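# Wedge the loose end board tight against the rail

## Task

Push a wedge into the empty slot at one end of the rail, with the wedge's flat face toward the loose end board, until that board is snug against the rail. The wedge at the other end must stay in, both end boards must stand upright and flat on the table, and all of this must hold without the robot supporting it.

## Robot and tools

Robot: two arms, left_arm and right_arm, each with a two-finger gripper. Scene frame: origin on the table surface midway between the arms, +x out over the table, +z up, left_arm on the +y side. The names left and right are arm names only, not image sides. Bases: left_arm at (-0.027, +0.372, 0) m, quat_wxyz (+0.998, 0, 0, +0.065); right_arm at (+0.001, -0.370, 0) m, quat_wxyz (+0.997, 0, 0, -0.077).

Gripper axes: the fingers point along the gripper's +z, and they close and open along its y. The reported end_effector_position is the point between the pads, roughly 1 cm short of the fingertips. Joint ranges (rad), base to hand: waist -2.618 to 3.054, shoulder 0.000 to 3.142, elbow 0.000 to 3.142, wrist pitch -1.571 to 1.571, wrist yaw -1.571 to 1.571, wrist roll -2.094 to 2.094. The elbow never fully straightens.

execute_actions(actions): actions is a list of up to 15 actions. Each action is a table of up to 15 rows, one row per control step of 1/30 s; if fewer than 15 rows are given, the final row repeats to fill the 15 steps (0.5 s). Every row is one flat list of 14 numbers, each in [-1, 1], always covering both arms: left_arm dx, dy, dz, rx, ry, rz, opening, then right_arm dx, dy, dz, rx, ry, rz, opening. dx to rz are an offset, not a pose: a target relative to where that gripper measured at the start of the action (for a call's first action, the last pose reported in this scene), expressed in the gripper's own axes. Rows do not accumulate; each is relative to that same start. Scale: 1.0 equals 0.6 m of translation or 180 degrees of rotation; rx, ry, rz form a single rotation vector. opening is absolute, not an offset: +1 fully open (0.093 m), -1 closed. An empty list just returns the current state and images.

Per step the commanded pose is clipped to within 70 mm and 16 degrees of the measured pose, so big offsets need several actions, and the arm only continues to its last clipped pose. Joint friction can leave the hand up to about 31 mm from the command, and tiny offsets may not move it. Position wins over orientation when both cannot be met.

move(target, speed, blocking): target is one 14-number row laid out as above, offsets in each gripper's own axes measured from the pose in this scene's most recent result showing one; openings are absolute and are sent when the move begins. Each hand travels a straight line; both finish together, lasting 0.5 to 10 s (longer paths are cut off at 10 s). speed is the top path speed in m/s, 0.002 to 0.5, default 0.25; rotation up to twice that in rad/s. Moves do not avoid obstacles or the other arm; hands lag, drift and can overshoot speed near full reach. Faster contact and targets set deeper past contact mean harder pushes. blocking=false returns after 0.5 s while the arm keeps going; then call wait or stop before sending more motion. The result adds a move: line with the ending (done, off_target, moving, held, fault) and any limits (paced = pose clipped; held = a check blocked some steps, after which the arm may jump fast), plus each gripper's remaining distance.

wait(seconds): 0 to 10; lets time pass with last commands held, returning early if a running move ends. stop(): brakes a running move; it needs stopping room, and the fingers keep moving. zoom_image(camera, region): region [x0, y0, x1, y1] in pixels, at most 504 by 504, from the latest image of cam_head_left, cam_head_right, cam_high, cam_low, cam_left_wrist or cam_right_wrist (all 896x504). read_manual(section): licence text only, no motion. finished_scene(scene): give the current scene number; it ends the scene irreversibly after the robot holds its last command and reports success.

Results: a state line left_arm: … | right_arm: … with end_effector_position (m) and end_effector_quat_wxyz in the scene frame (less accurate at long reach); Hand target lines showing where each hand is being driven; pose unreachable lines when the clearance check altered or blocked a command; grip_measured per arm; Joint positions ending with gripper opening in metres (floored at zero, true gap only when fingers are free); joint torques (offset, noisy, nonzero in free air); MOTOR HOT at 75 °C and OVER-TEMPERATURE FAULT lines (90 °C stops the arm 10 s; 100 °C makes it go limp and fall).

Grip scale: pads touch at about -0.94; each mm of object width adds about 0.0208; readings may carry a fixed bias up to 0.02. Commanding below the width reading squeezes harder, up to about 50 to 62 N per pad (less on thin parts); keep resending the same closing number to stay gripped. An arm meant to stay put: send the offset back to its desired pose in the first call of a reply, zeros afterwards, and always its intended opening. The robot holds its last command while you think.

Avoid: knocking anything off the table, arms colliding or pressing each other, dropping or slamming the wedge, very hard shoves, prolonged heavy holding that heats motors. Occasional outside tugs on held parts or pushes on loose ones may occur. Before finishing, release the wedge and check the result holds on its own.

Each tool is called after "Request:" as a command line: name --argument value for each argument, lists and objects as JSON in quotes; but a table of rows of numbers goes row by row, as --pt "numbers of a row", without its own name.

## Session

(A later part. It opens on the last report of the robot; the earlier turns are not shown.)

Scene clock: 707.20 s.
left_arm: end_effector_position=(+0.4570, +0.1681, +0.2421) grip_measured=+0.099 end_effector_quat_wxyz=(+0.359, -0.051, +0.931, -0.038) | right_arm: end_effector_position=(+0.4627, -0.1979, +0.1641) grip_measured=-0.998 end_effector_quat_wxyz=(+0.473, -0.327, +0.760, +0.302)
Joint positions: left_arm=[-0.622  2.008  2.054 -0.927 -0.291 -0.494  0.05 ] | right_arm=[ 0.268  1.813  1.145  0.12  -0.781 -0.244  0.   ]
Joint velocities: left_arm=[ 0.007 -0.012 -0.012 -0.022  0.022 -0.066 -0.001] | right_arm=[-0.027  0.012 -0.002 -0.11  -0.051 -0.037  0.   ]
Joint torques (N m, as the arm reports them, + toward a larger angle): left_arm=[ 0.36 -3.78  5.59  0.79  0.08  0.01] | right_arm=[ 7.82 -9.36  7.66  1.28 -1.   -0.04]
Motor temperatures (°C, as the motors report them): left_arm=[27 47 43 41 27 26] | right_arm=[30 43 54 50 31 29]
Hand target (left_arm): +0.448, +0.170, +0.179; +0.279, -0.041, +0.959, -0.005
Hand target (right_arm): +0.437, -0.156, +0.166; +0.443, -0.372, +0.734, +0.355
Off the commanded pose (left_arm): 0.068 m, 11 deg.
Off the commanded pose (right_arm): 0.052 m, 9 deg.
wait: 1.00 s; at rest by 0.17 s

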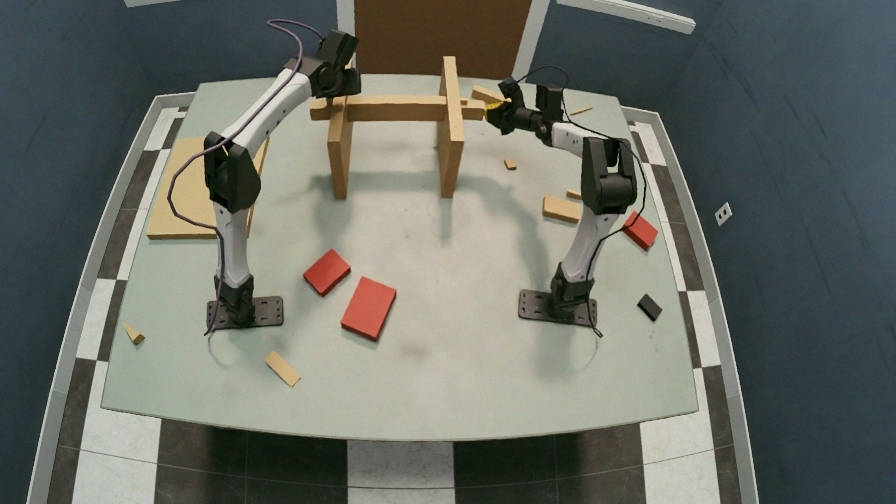

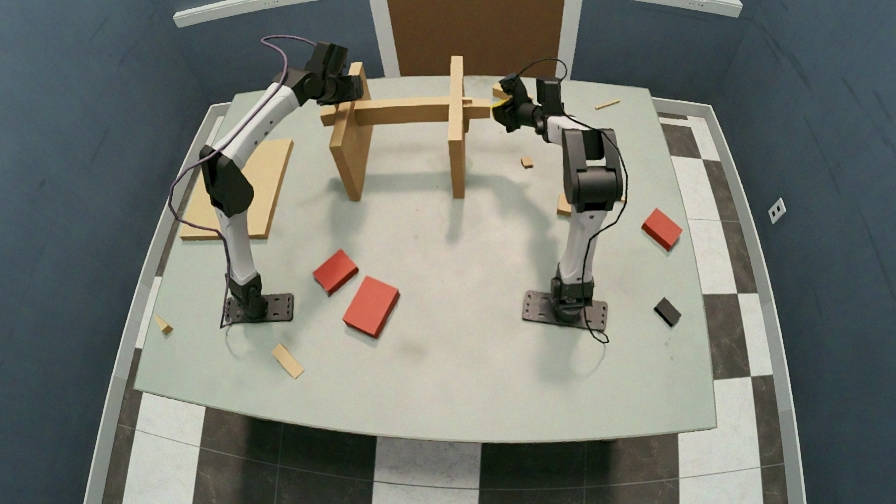

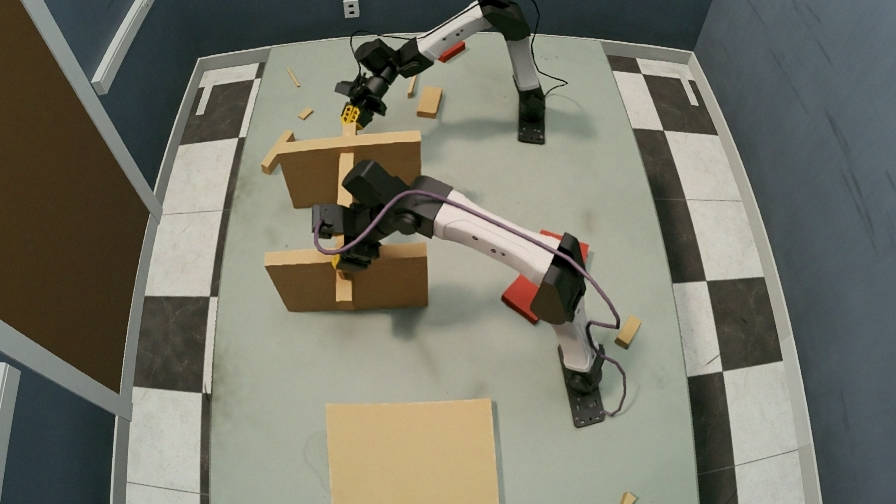

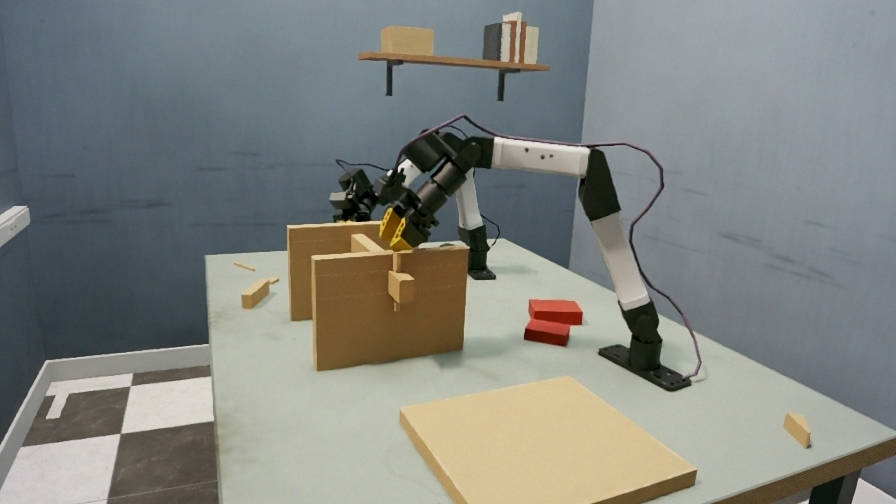

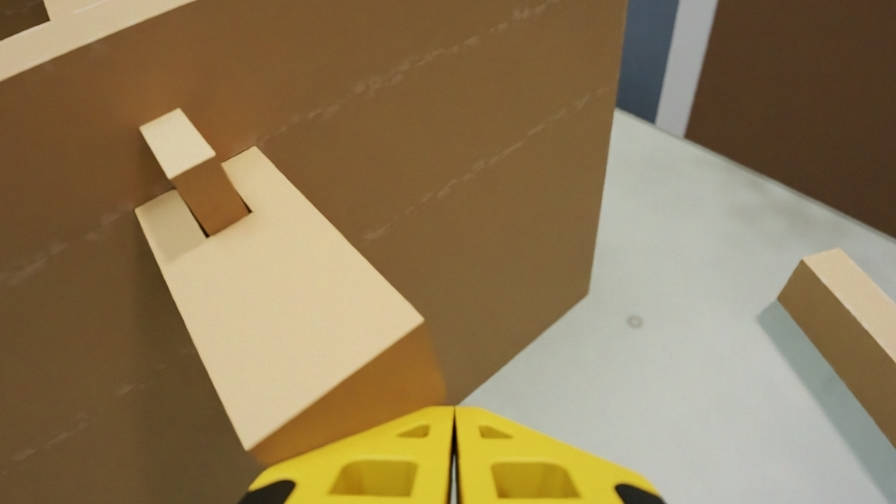

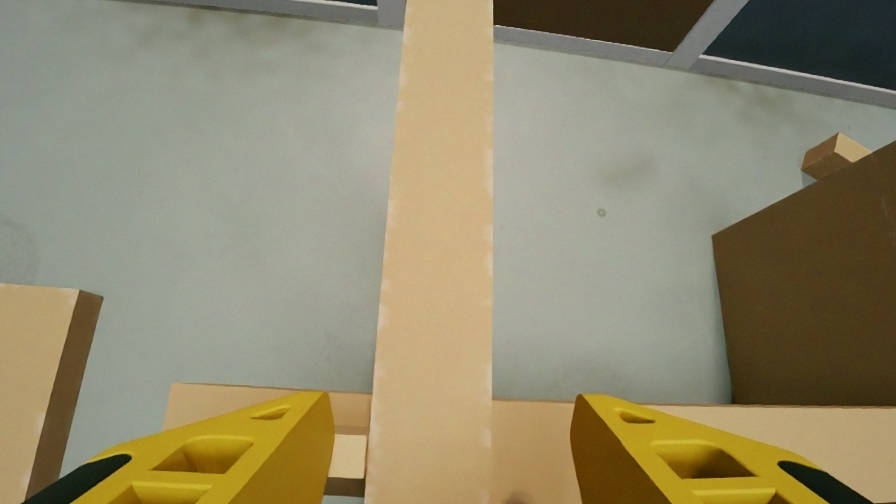

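Request:
execute_actions --actions '[[[0.0824,0.013,0.077,-0.0283,0.0529,0.016,0.1,-0.0039,0.076,0.0333,-0.049,0.004,-0.0089,-1],[0.0824,0.013,0.077,-0.0283,0.0529,0.016,0.1,-0.0036,0.071,0.0311,-0.0458,0.0037,-0.0083,-1],[0.0824,0.013,0.077,-0.0283,0.0529,0.016,0.1,-0.0034,0.066,0.0289,-0.0426,0.0034,-0.0077,-1],[0.0824,0.013,0.077,-0.0283,0.0529,0.016,0.1,-0.0031,0.061,0.0267,-0.0394,0.0032,-0.0071,-1],[0.0824,0.013,0.077,-0.0283,0.0529,0.016,0.1,-0.0028,0.056,0.0245,-0.0361,0.0029,-0.0065,-1],[0.0824,0.013,0.077,-0.0283,0.0529,0.016,0.1,-0.0026,0.051,0.0223,-0.0329,0.0027,-0.0059,-1],[0.0824,0.013,0.077,-0.0283,0.0529,0.016,0.1,-0.0023,0.046,0.0201,-0.0297,0.0024,-0.0054,-1],[0.0824,0.013,0.077,-0.0283,0.0529,0.016,0.1,-0.0021,0.041,0.018,-0.0265,0.0021,-0.0048,-1],[0.0824,0.013,0.077,-0.0283,0.0529,0.016,0.1,-0.0018,0.036,0.0158,-0.0232,0.0019,-0.0042,-1],[0.0824,0.013,0.077,-0.0283,0.0529,0.016,0.1,-0.0016,0.031,0.0136,-0.02,0.0016,-0.0036,-1],[0.0824,0.013,0.077,-0.0283,0.0529,0.016,0.1,-0.0013,0.026,0.0114,-0.0168,0.0014,-0.003,-1],[0.0824,0.013,0.077,-0.0283,0.0529,0.016,0.1,-0.0011,0.021,0.0092,-0.0135,0.0011,-0.0024,-1],[0.0824,0.013,0.077,-0.0283,0.0529,0.016,0.1,-0.0008,0.016,0.007,-0.0103,0.0008,-0.0019,-1],[0.0824,0.013,0.077,-0.0283,0.0529,0.016,0.1,-0.0006,0.011,0.0048,-0.0071,0.0006,-0.0013,-1],[0.0824,0.013,0.077,-0.0283,0.0529,0.016,0.1,-0.0003,0.006,0.0026,-0.0039,0.0003,-0.0007,-1]]]'

Request:
wait --seconds 1

Request:
zoom_image --camera "cam_low" --region '[345, 200, 455, 320]'

Scene clock: 764.73 s.
left_arm: end_effector_position=(+0.4573, +0.1678, +0.2416) grip_measured=+0.099 end_effector_quat_wxyz=(+0.360, -0.050, +0.931, -0.024) | right_arm: end_effector_position=(+0.4636, -0.1996, +0.1639) grip_measured=-0.998 end_effector_quat_wxyz=(+0.474, -0.327, +0.761, +0.299)
Joint positions: left_arm=[-0.631  2.024  2.077 -0.948 -0.321 -0.494  0.05 ] | right_arm=[ 0.265  1.813  1.145  0.12  -0.778 -0.248  0.   ]
Joint velocities: left_arm=[-0.007  0.012 -0.012 -0.037 -0.051  0.007  0.   ] | right_arm=[ 0.002  0.002 -0.007 -0.051 -0.081  0.066  0.   ]
Joint torques (N m, as the arm reports them, + toward a larger angle): left_arm=[ 0.43 -3.88  5.6   0.78  0.07 -0.11] | right_arm=[ 1.36 -9.75  6.71  1.56 -0.19  0.15]
Motor temperatures (°C, as the motors report them): left_arm=[27 45 43 39 27 26] | right_arm=[32 44 54 48 32 29]
Hand target (left_arm): +0.449, +0.170, +0.179; +0.280, -0.042, +0.959, +0.007
Hand target (right_arm): +0.461, -0.195, +0.164; +0.471, -0.331, +0.758, +0.306
Off the commanded pose (left_arm): 0.068 m, 11 deg.
Off the commanded pose (right_arm): 0.006 m, 1 deg.

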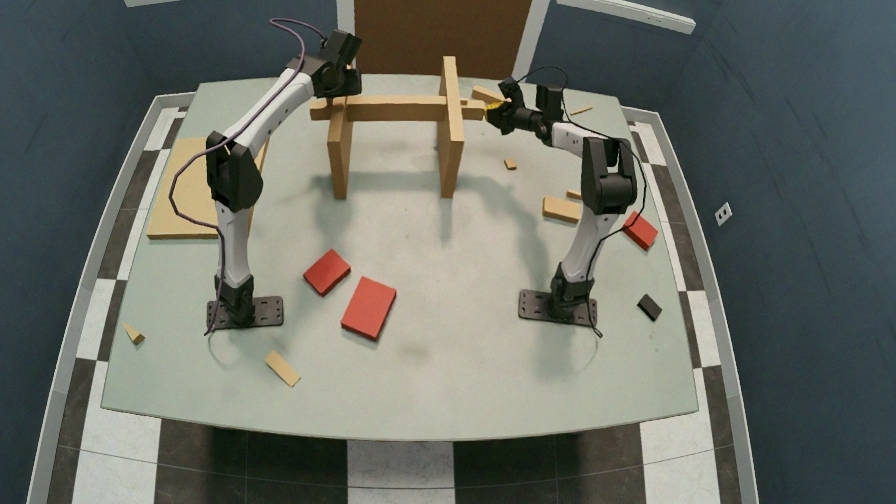

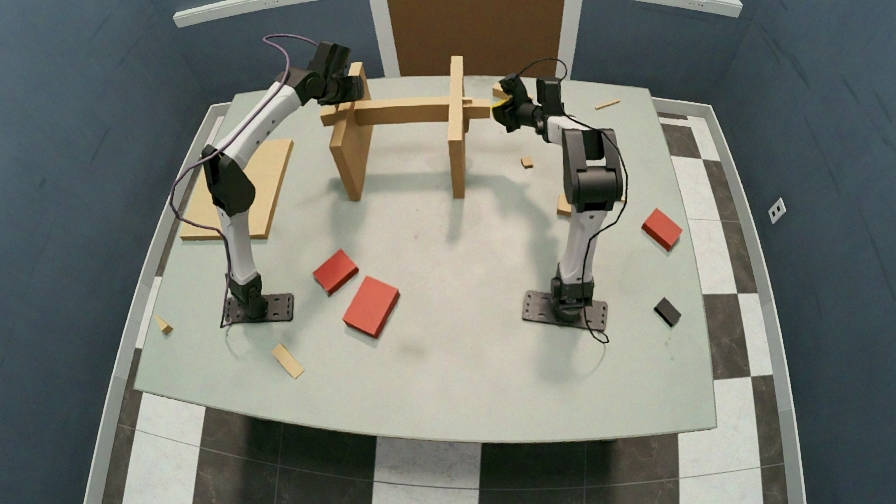

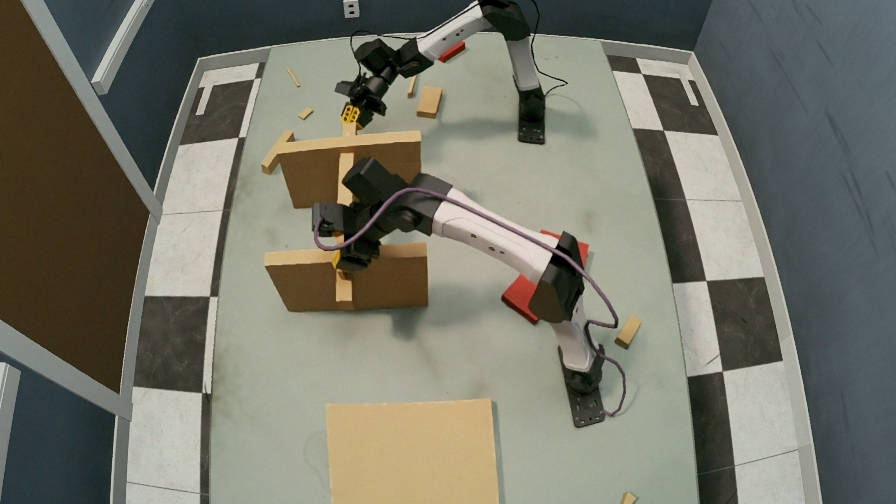

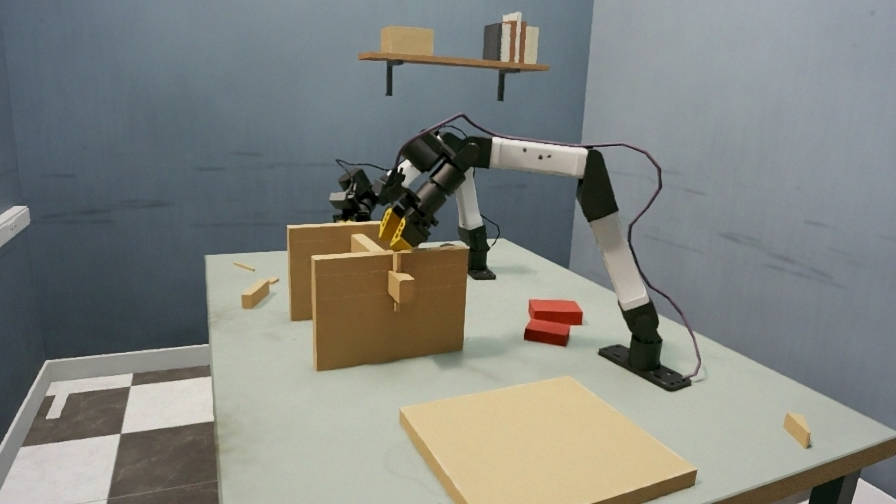

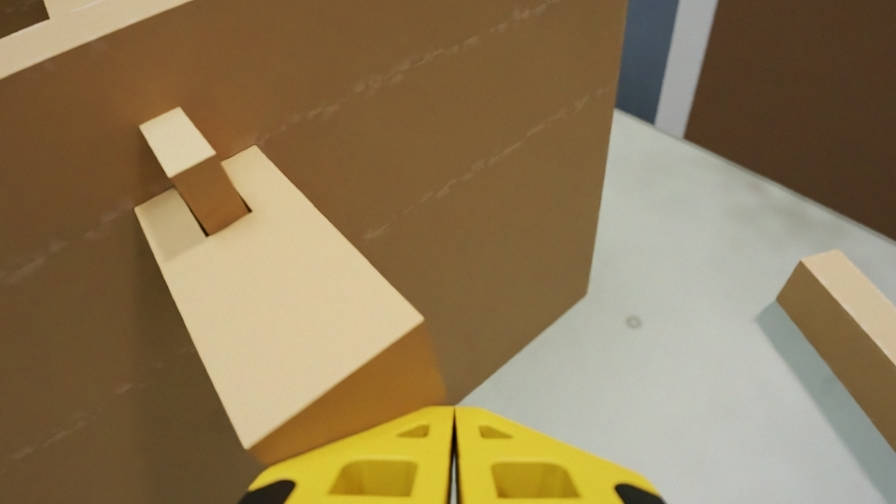

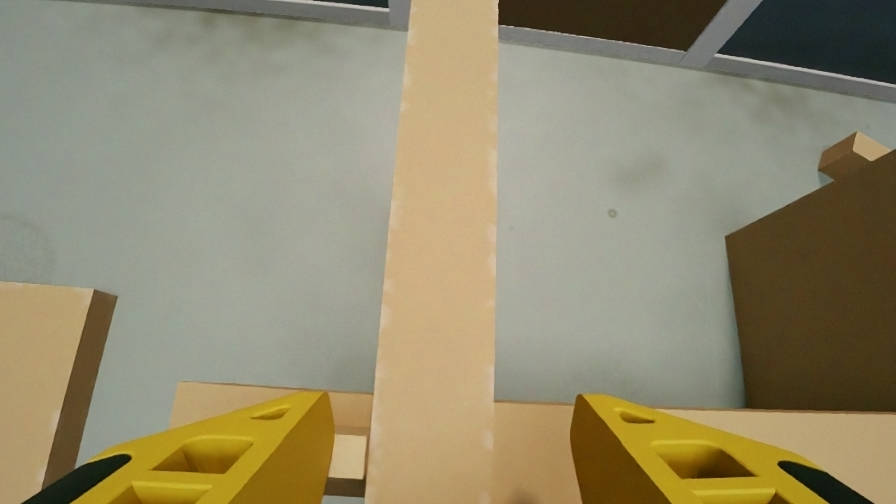

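Scene clock: 765.73 s.
left_arm: end_effector_position=(+0.4573, +0.1678, +0.2416) grip_measured=+0.099 end_effector_quat_wxyz=(+0.360, -0.050, +0.931, -0.024) | right_arm: end_effector_position=(+0.4636, -0.1996, +0.1639) grip_measured=-0.998 end_effector_quat_wxyz=(+0.474, -0.327, +0.761, +0.299)
Joint positions: left_arm=[-0.631  2.024  2.077 -0.948 -0.322 -0.494  0.05 ] | right_arm=[ 0.265  1.813  1.145  0.12  -0.778 -0.248  0.   ]
Joint velocities: left_arm=[-0.007 -0.007 -0.012 -0.066  0.022  0.007  0.   ] | right_arm=[-0.022  0.007  0.002 -0.007  0.022 -0.037  0.   ]
Joint torques (N m, as the arm reports them, + toward a larger angle): left_arm=[ 0.51 -3.86  5.64  0.77  0.12 -0.08] | right_arm=[ 1.28 -9.79  6.78  1.57 -0.18  0.15]
Motor temperatures (°C, as the motors report them): left_arm=[27 45 43 39 27 26] | right_arm=[32 44 54 48 32 29]
Hand target (left_arm): +0.449, +0.170, +0.179; +0.280, -0.042, +0.959, +0.007
Hand target (right_arm): +0.461, -0.195, +0.164; +0.471, -0.331, +0.758, +0.306
Off the commanded pose (left_arm): 0.068 m, 11 deg.
Off the commanded pose (right_arm): 0.006 m, 1 deg.
wait: 1.00 s; at rest by 0.17 s

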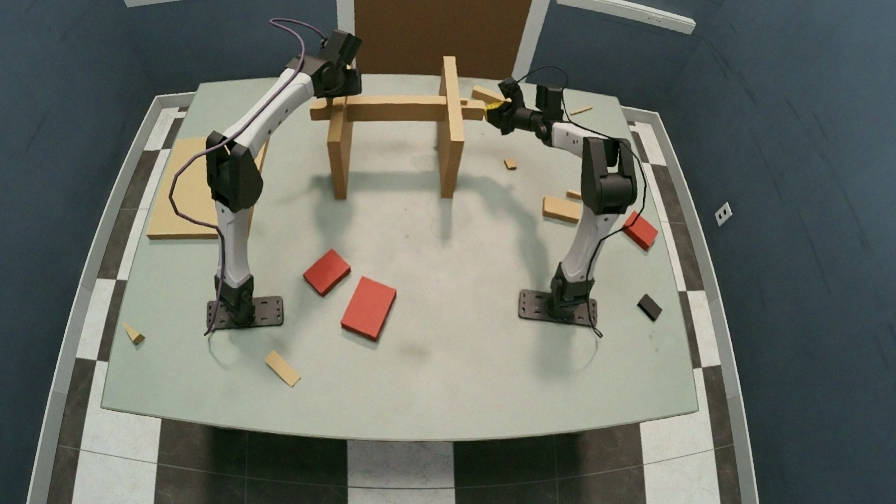

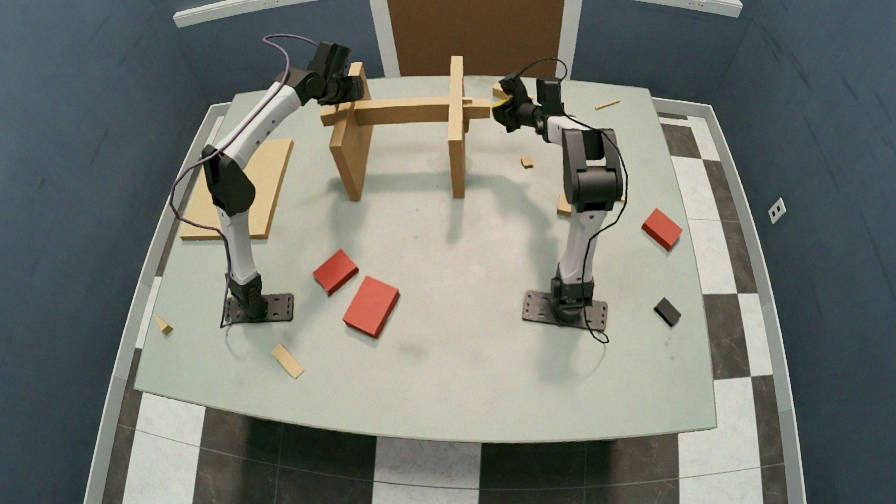

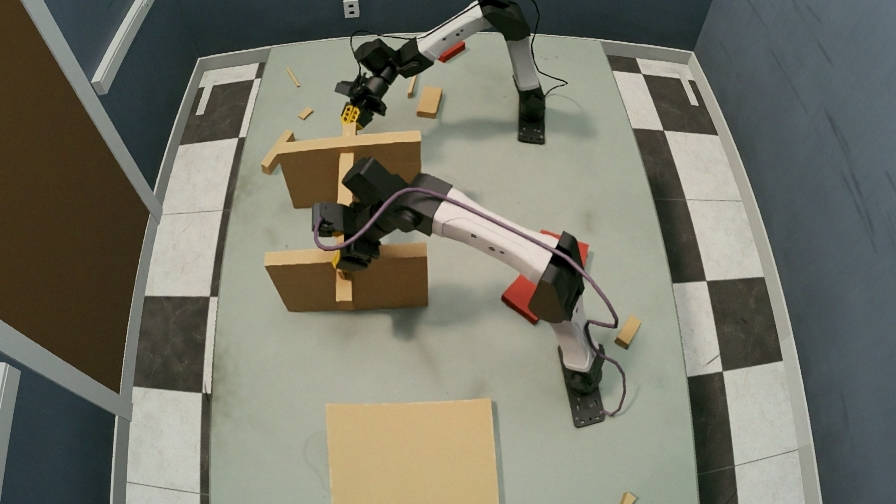

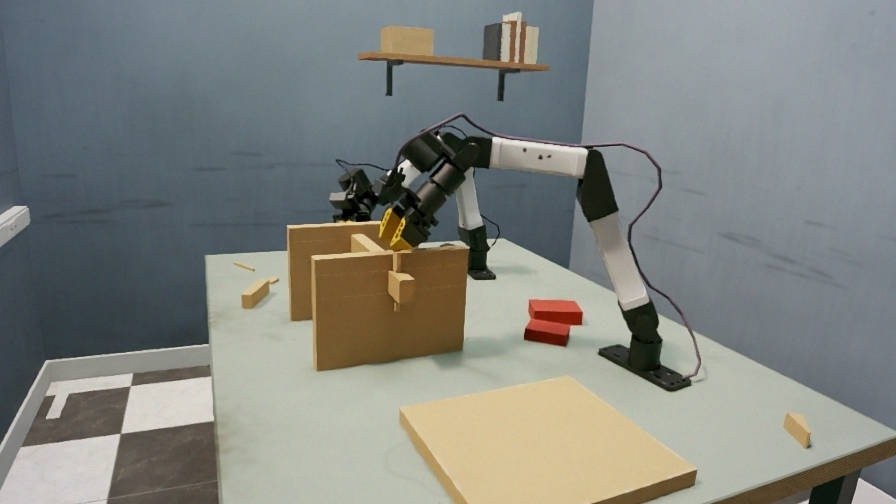

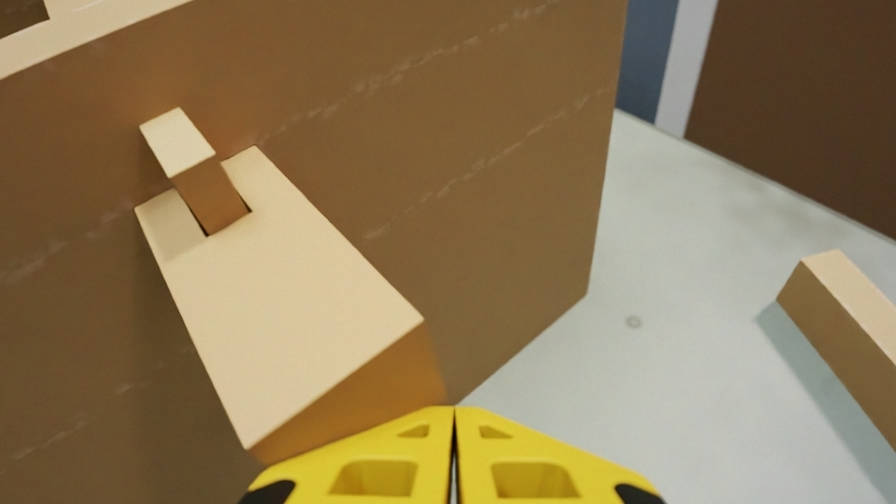

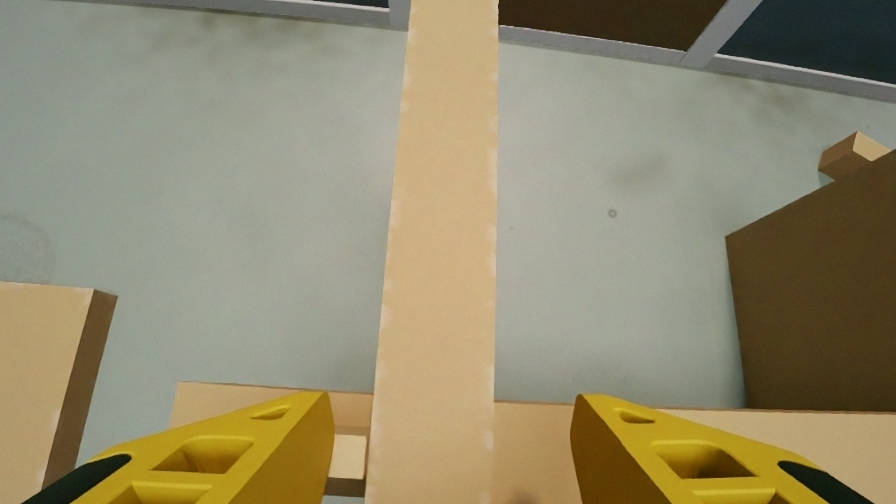

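Region (345, 200, 455, 320) of cam_low's 896x504 image, scaled by 4.200, with more detail than that image has; it fills the left 462 columns of this view, and the rest is white.

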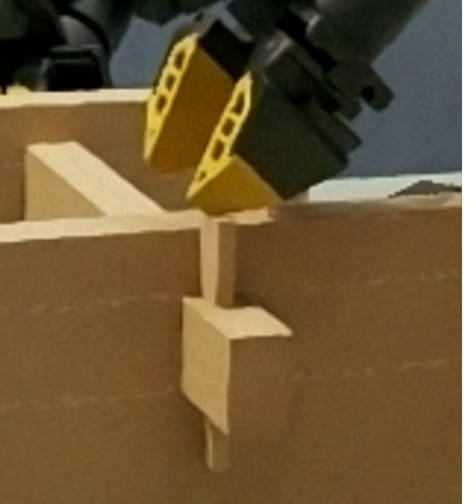

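Request:
zoom_image --camera "cam_head_left" --region '[310, 130, 390, 210]'

Request:
zoom_image --camera "cam_low" --region '[285, 300, 385, 380]'

Request:
zoom_image --camera "cam_head_right" --region '[335, 95, 375, 135]'

Region (310, 130, 390, 210) of cam_head_left's 896x504 image, scaled by 6.300, with more detail than that image has.

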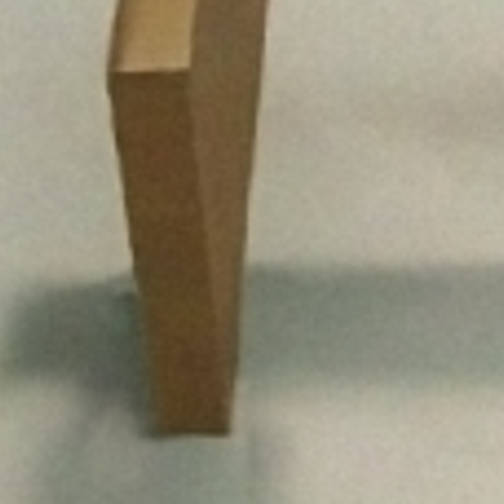

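Region (285, 300, 385, 380) of cam_low's 896x504 image, scaled by 5.040, with more detail than that image has; it fills the top 403 rows of this view, and the rest is white.

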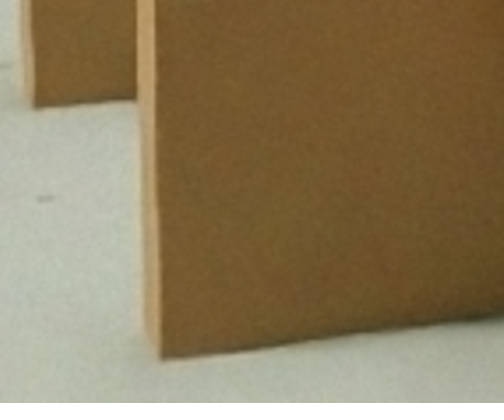

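Region (335, 95, 375, 135) of cam_head_right's 896x504 image, scaled by 12.600, with more detail than that image has.

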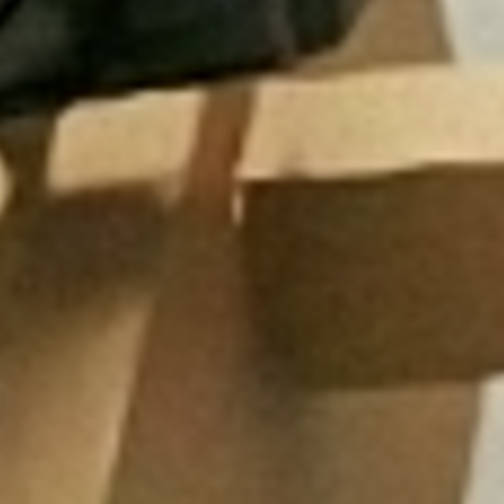

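Request:
zoom_image --camera "cam_high" --region '[250, 110, 450, 320]'

Request:
zoom_image --camera "cam_head_left" --region '[300, 40, 500, 210]'

Region (250, 110, 450, 320) of cam_high's 896x504 image, scaled by 2.400, with more detail than that image has; it fills the left 480 columns of this view, and the rest is white.

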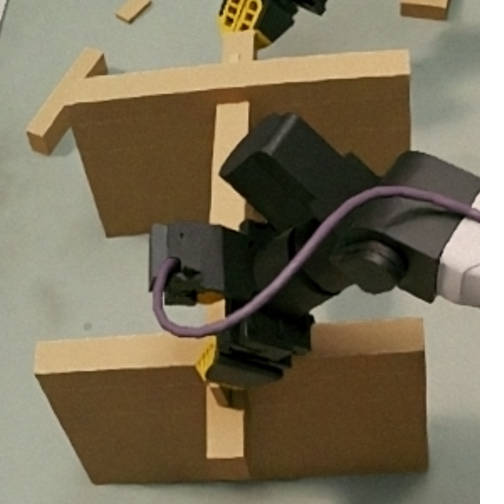

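Region (300, 40, 500, 210) of cam_head_left's 896x504 image, scaled by 2.520, with more detail than that image has; it fills the top 428 rows of this view, and the rest is white.

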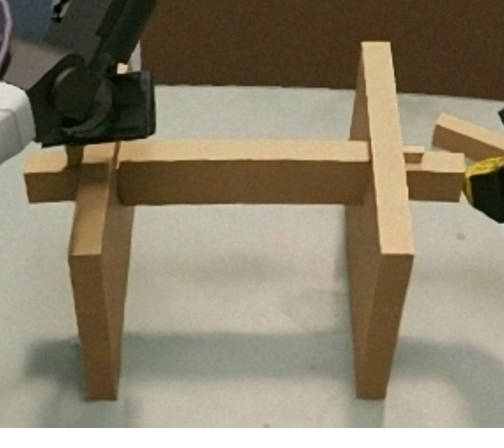

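Request:
move --target '[0,-0.0377,-0.0859,0,0,0,0.1,0,0,0,0,0,0,-1]' --speed 0.04

Scene clock: 820.03 s.
left_arm: end_effector_position=(+0.4244, +0.1502, +0.2773) grip_measured=+0.099 end_effector_quat_wxyz=(+0.356, -0.049, +0.933, -0.020) | right_arm: end_effector_position=(+0.4638, -0.2000, +0.1639) grip_measured=-0.998 end_effector_quat_wxyz=(+0.474, -0.326, +0.761, +0.299)
Joint positions: left_arm=[-0.709  2.019  2.233 -1.141 -0.37  -0.558  0.05 ] | right_arm=[ 0.264  1.813  1.145  0.12  -0.777 -0.248  0.   ]
Joint velocities: left_arm=[-0.007 -0.002  0.022 -0.066 -0.007 -0.022  0.   ] | right_arm=[-0.007  0.007  0.007 -0.007 -0.037 -0.066  0.   ]
Joint torques (N m, as the arm reports them, + toward a larger angle): left_arm=[-0.57 -9.67  9.01  1.44 -0.2  -0.03] | right_arm=[ 0.47 -9.83  6.73  1.59 -0.09  0.14]
Motor temperatures (°C, as the motors report them): left_arm=[27 45 43 38 27 26] | right_arm=[30 45 53 49 31 29]
Hand target (left_arm): +0.424, +0.146, +0.281; +0.360, -0.050, +0.931, -0.023
Hand target (right_arm): +0.464, -0.200, +0.164; +0.474, -0.327, +0.761, +0.299
Off the commanded pose (left_arm): 0.006 m, 1 deg.
Off the commanded pose (right_arm): 0.000 m, 0 deg.
move: done

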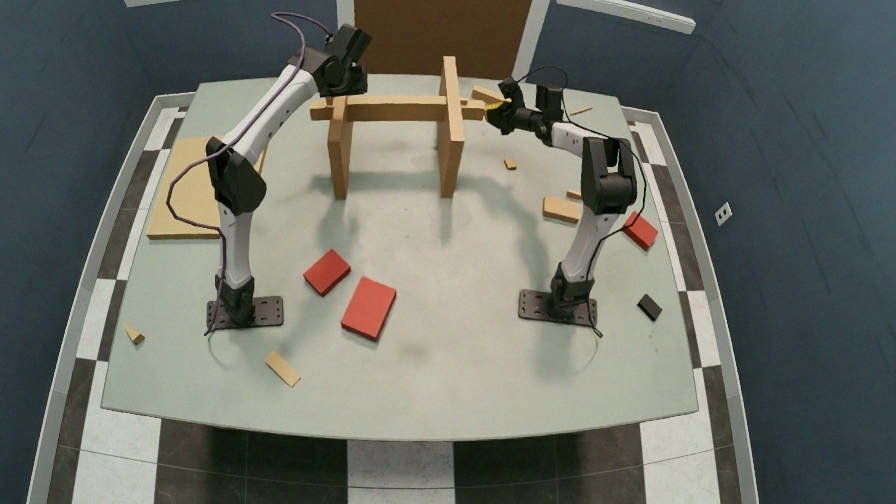

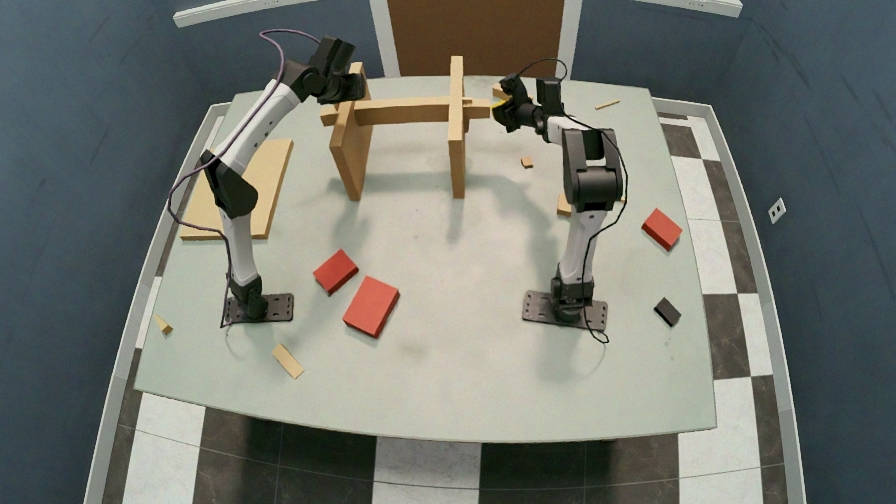

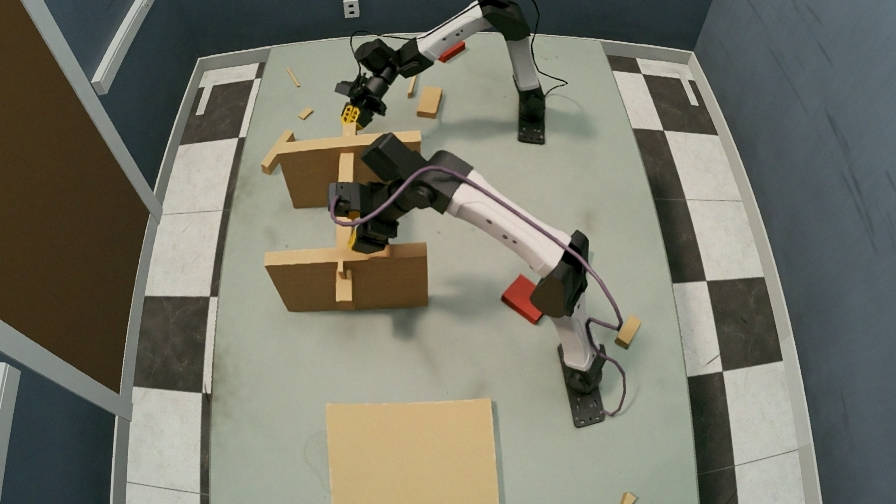

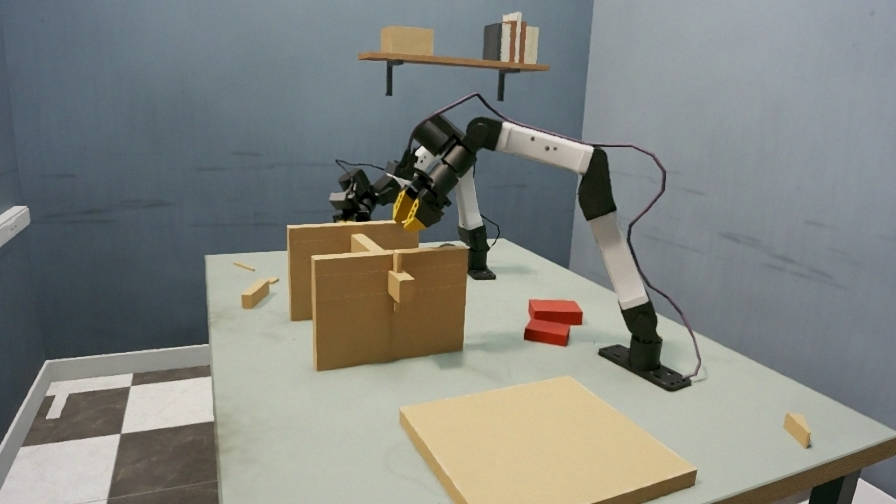

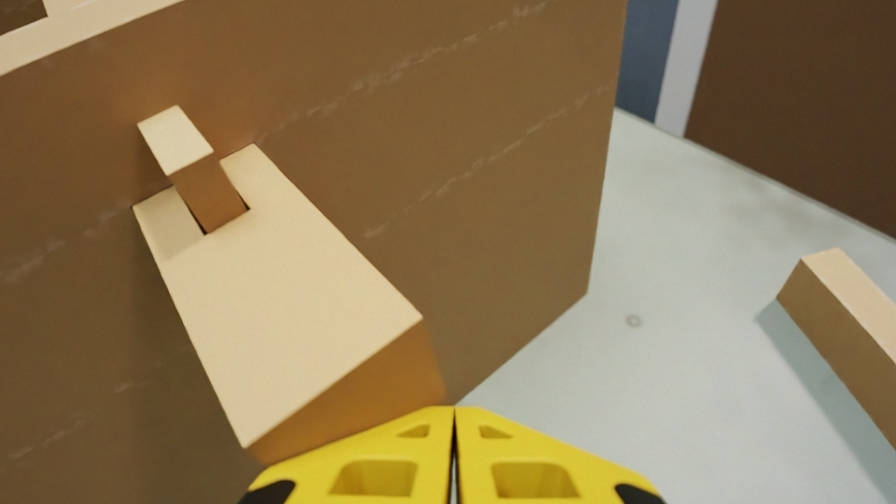

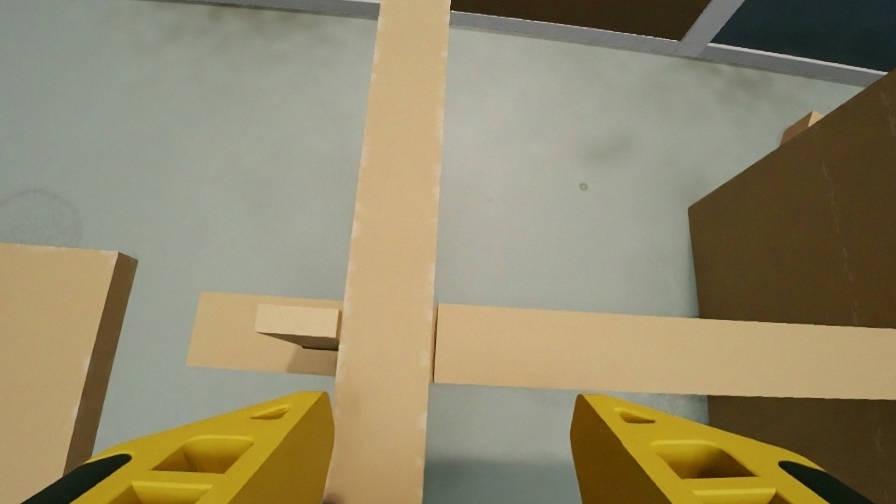

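Request:
zoom_image --camera "cam_right_wrist" --region '[380, 280, 500, 400]'

Request:
zoom_image --camera "cam_right_wrist" --region '[180, 270, 460, 400]'

Request:
zoom_image --camera "cam_low" --region '[345, 200, 455, 320]'

Region (380, 280, 500, 400) of cam_right_wrist's 896x504 image, scaled by 4.200, with more detail than that image has.

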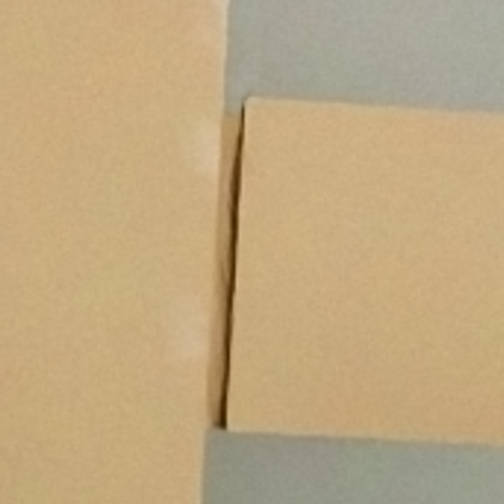

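Region (180, 270, 460, 400) of cam_right_wrist's 896x504 image, scaled by 1.800, with more detail than that image has; it fills the top 234 rows of this view, and the rest is white.

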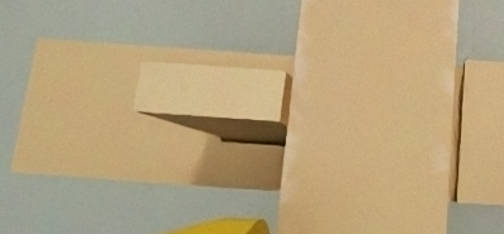

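Region (345, 200, 455, 320) of cam_low's 896x504 image, scaled by 4.200, with more detail than that image has; it fills the left 462 columns of this view, and the rest is white.

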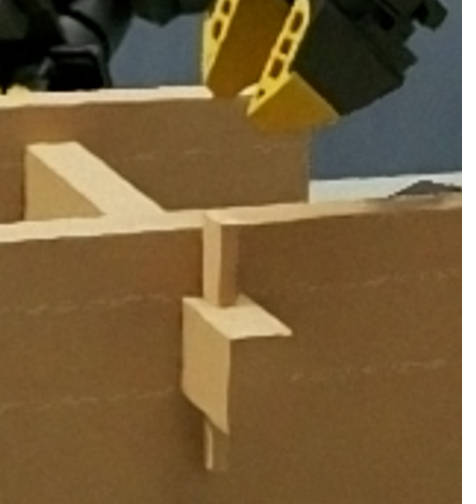

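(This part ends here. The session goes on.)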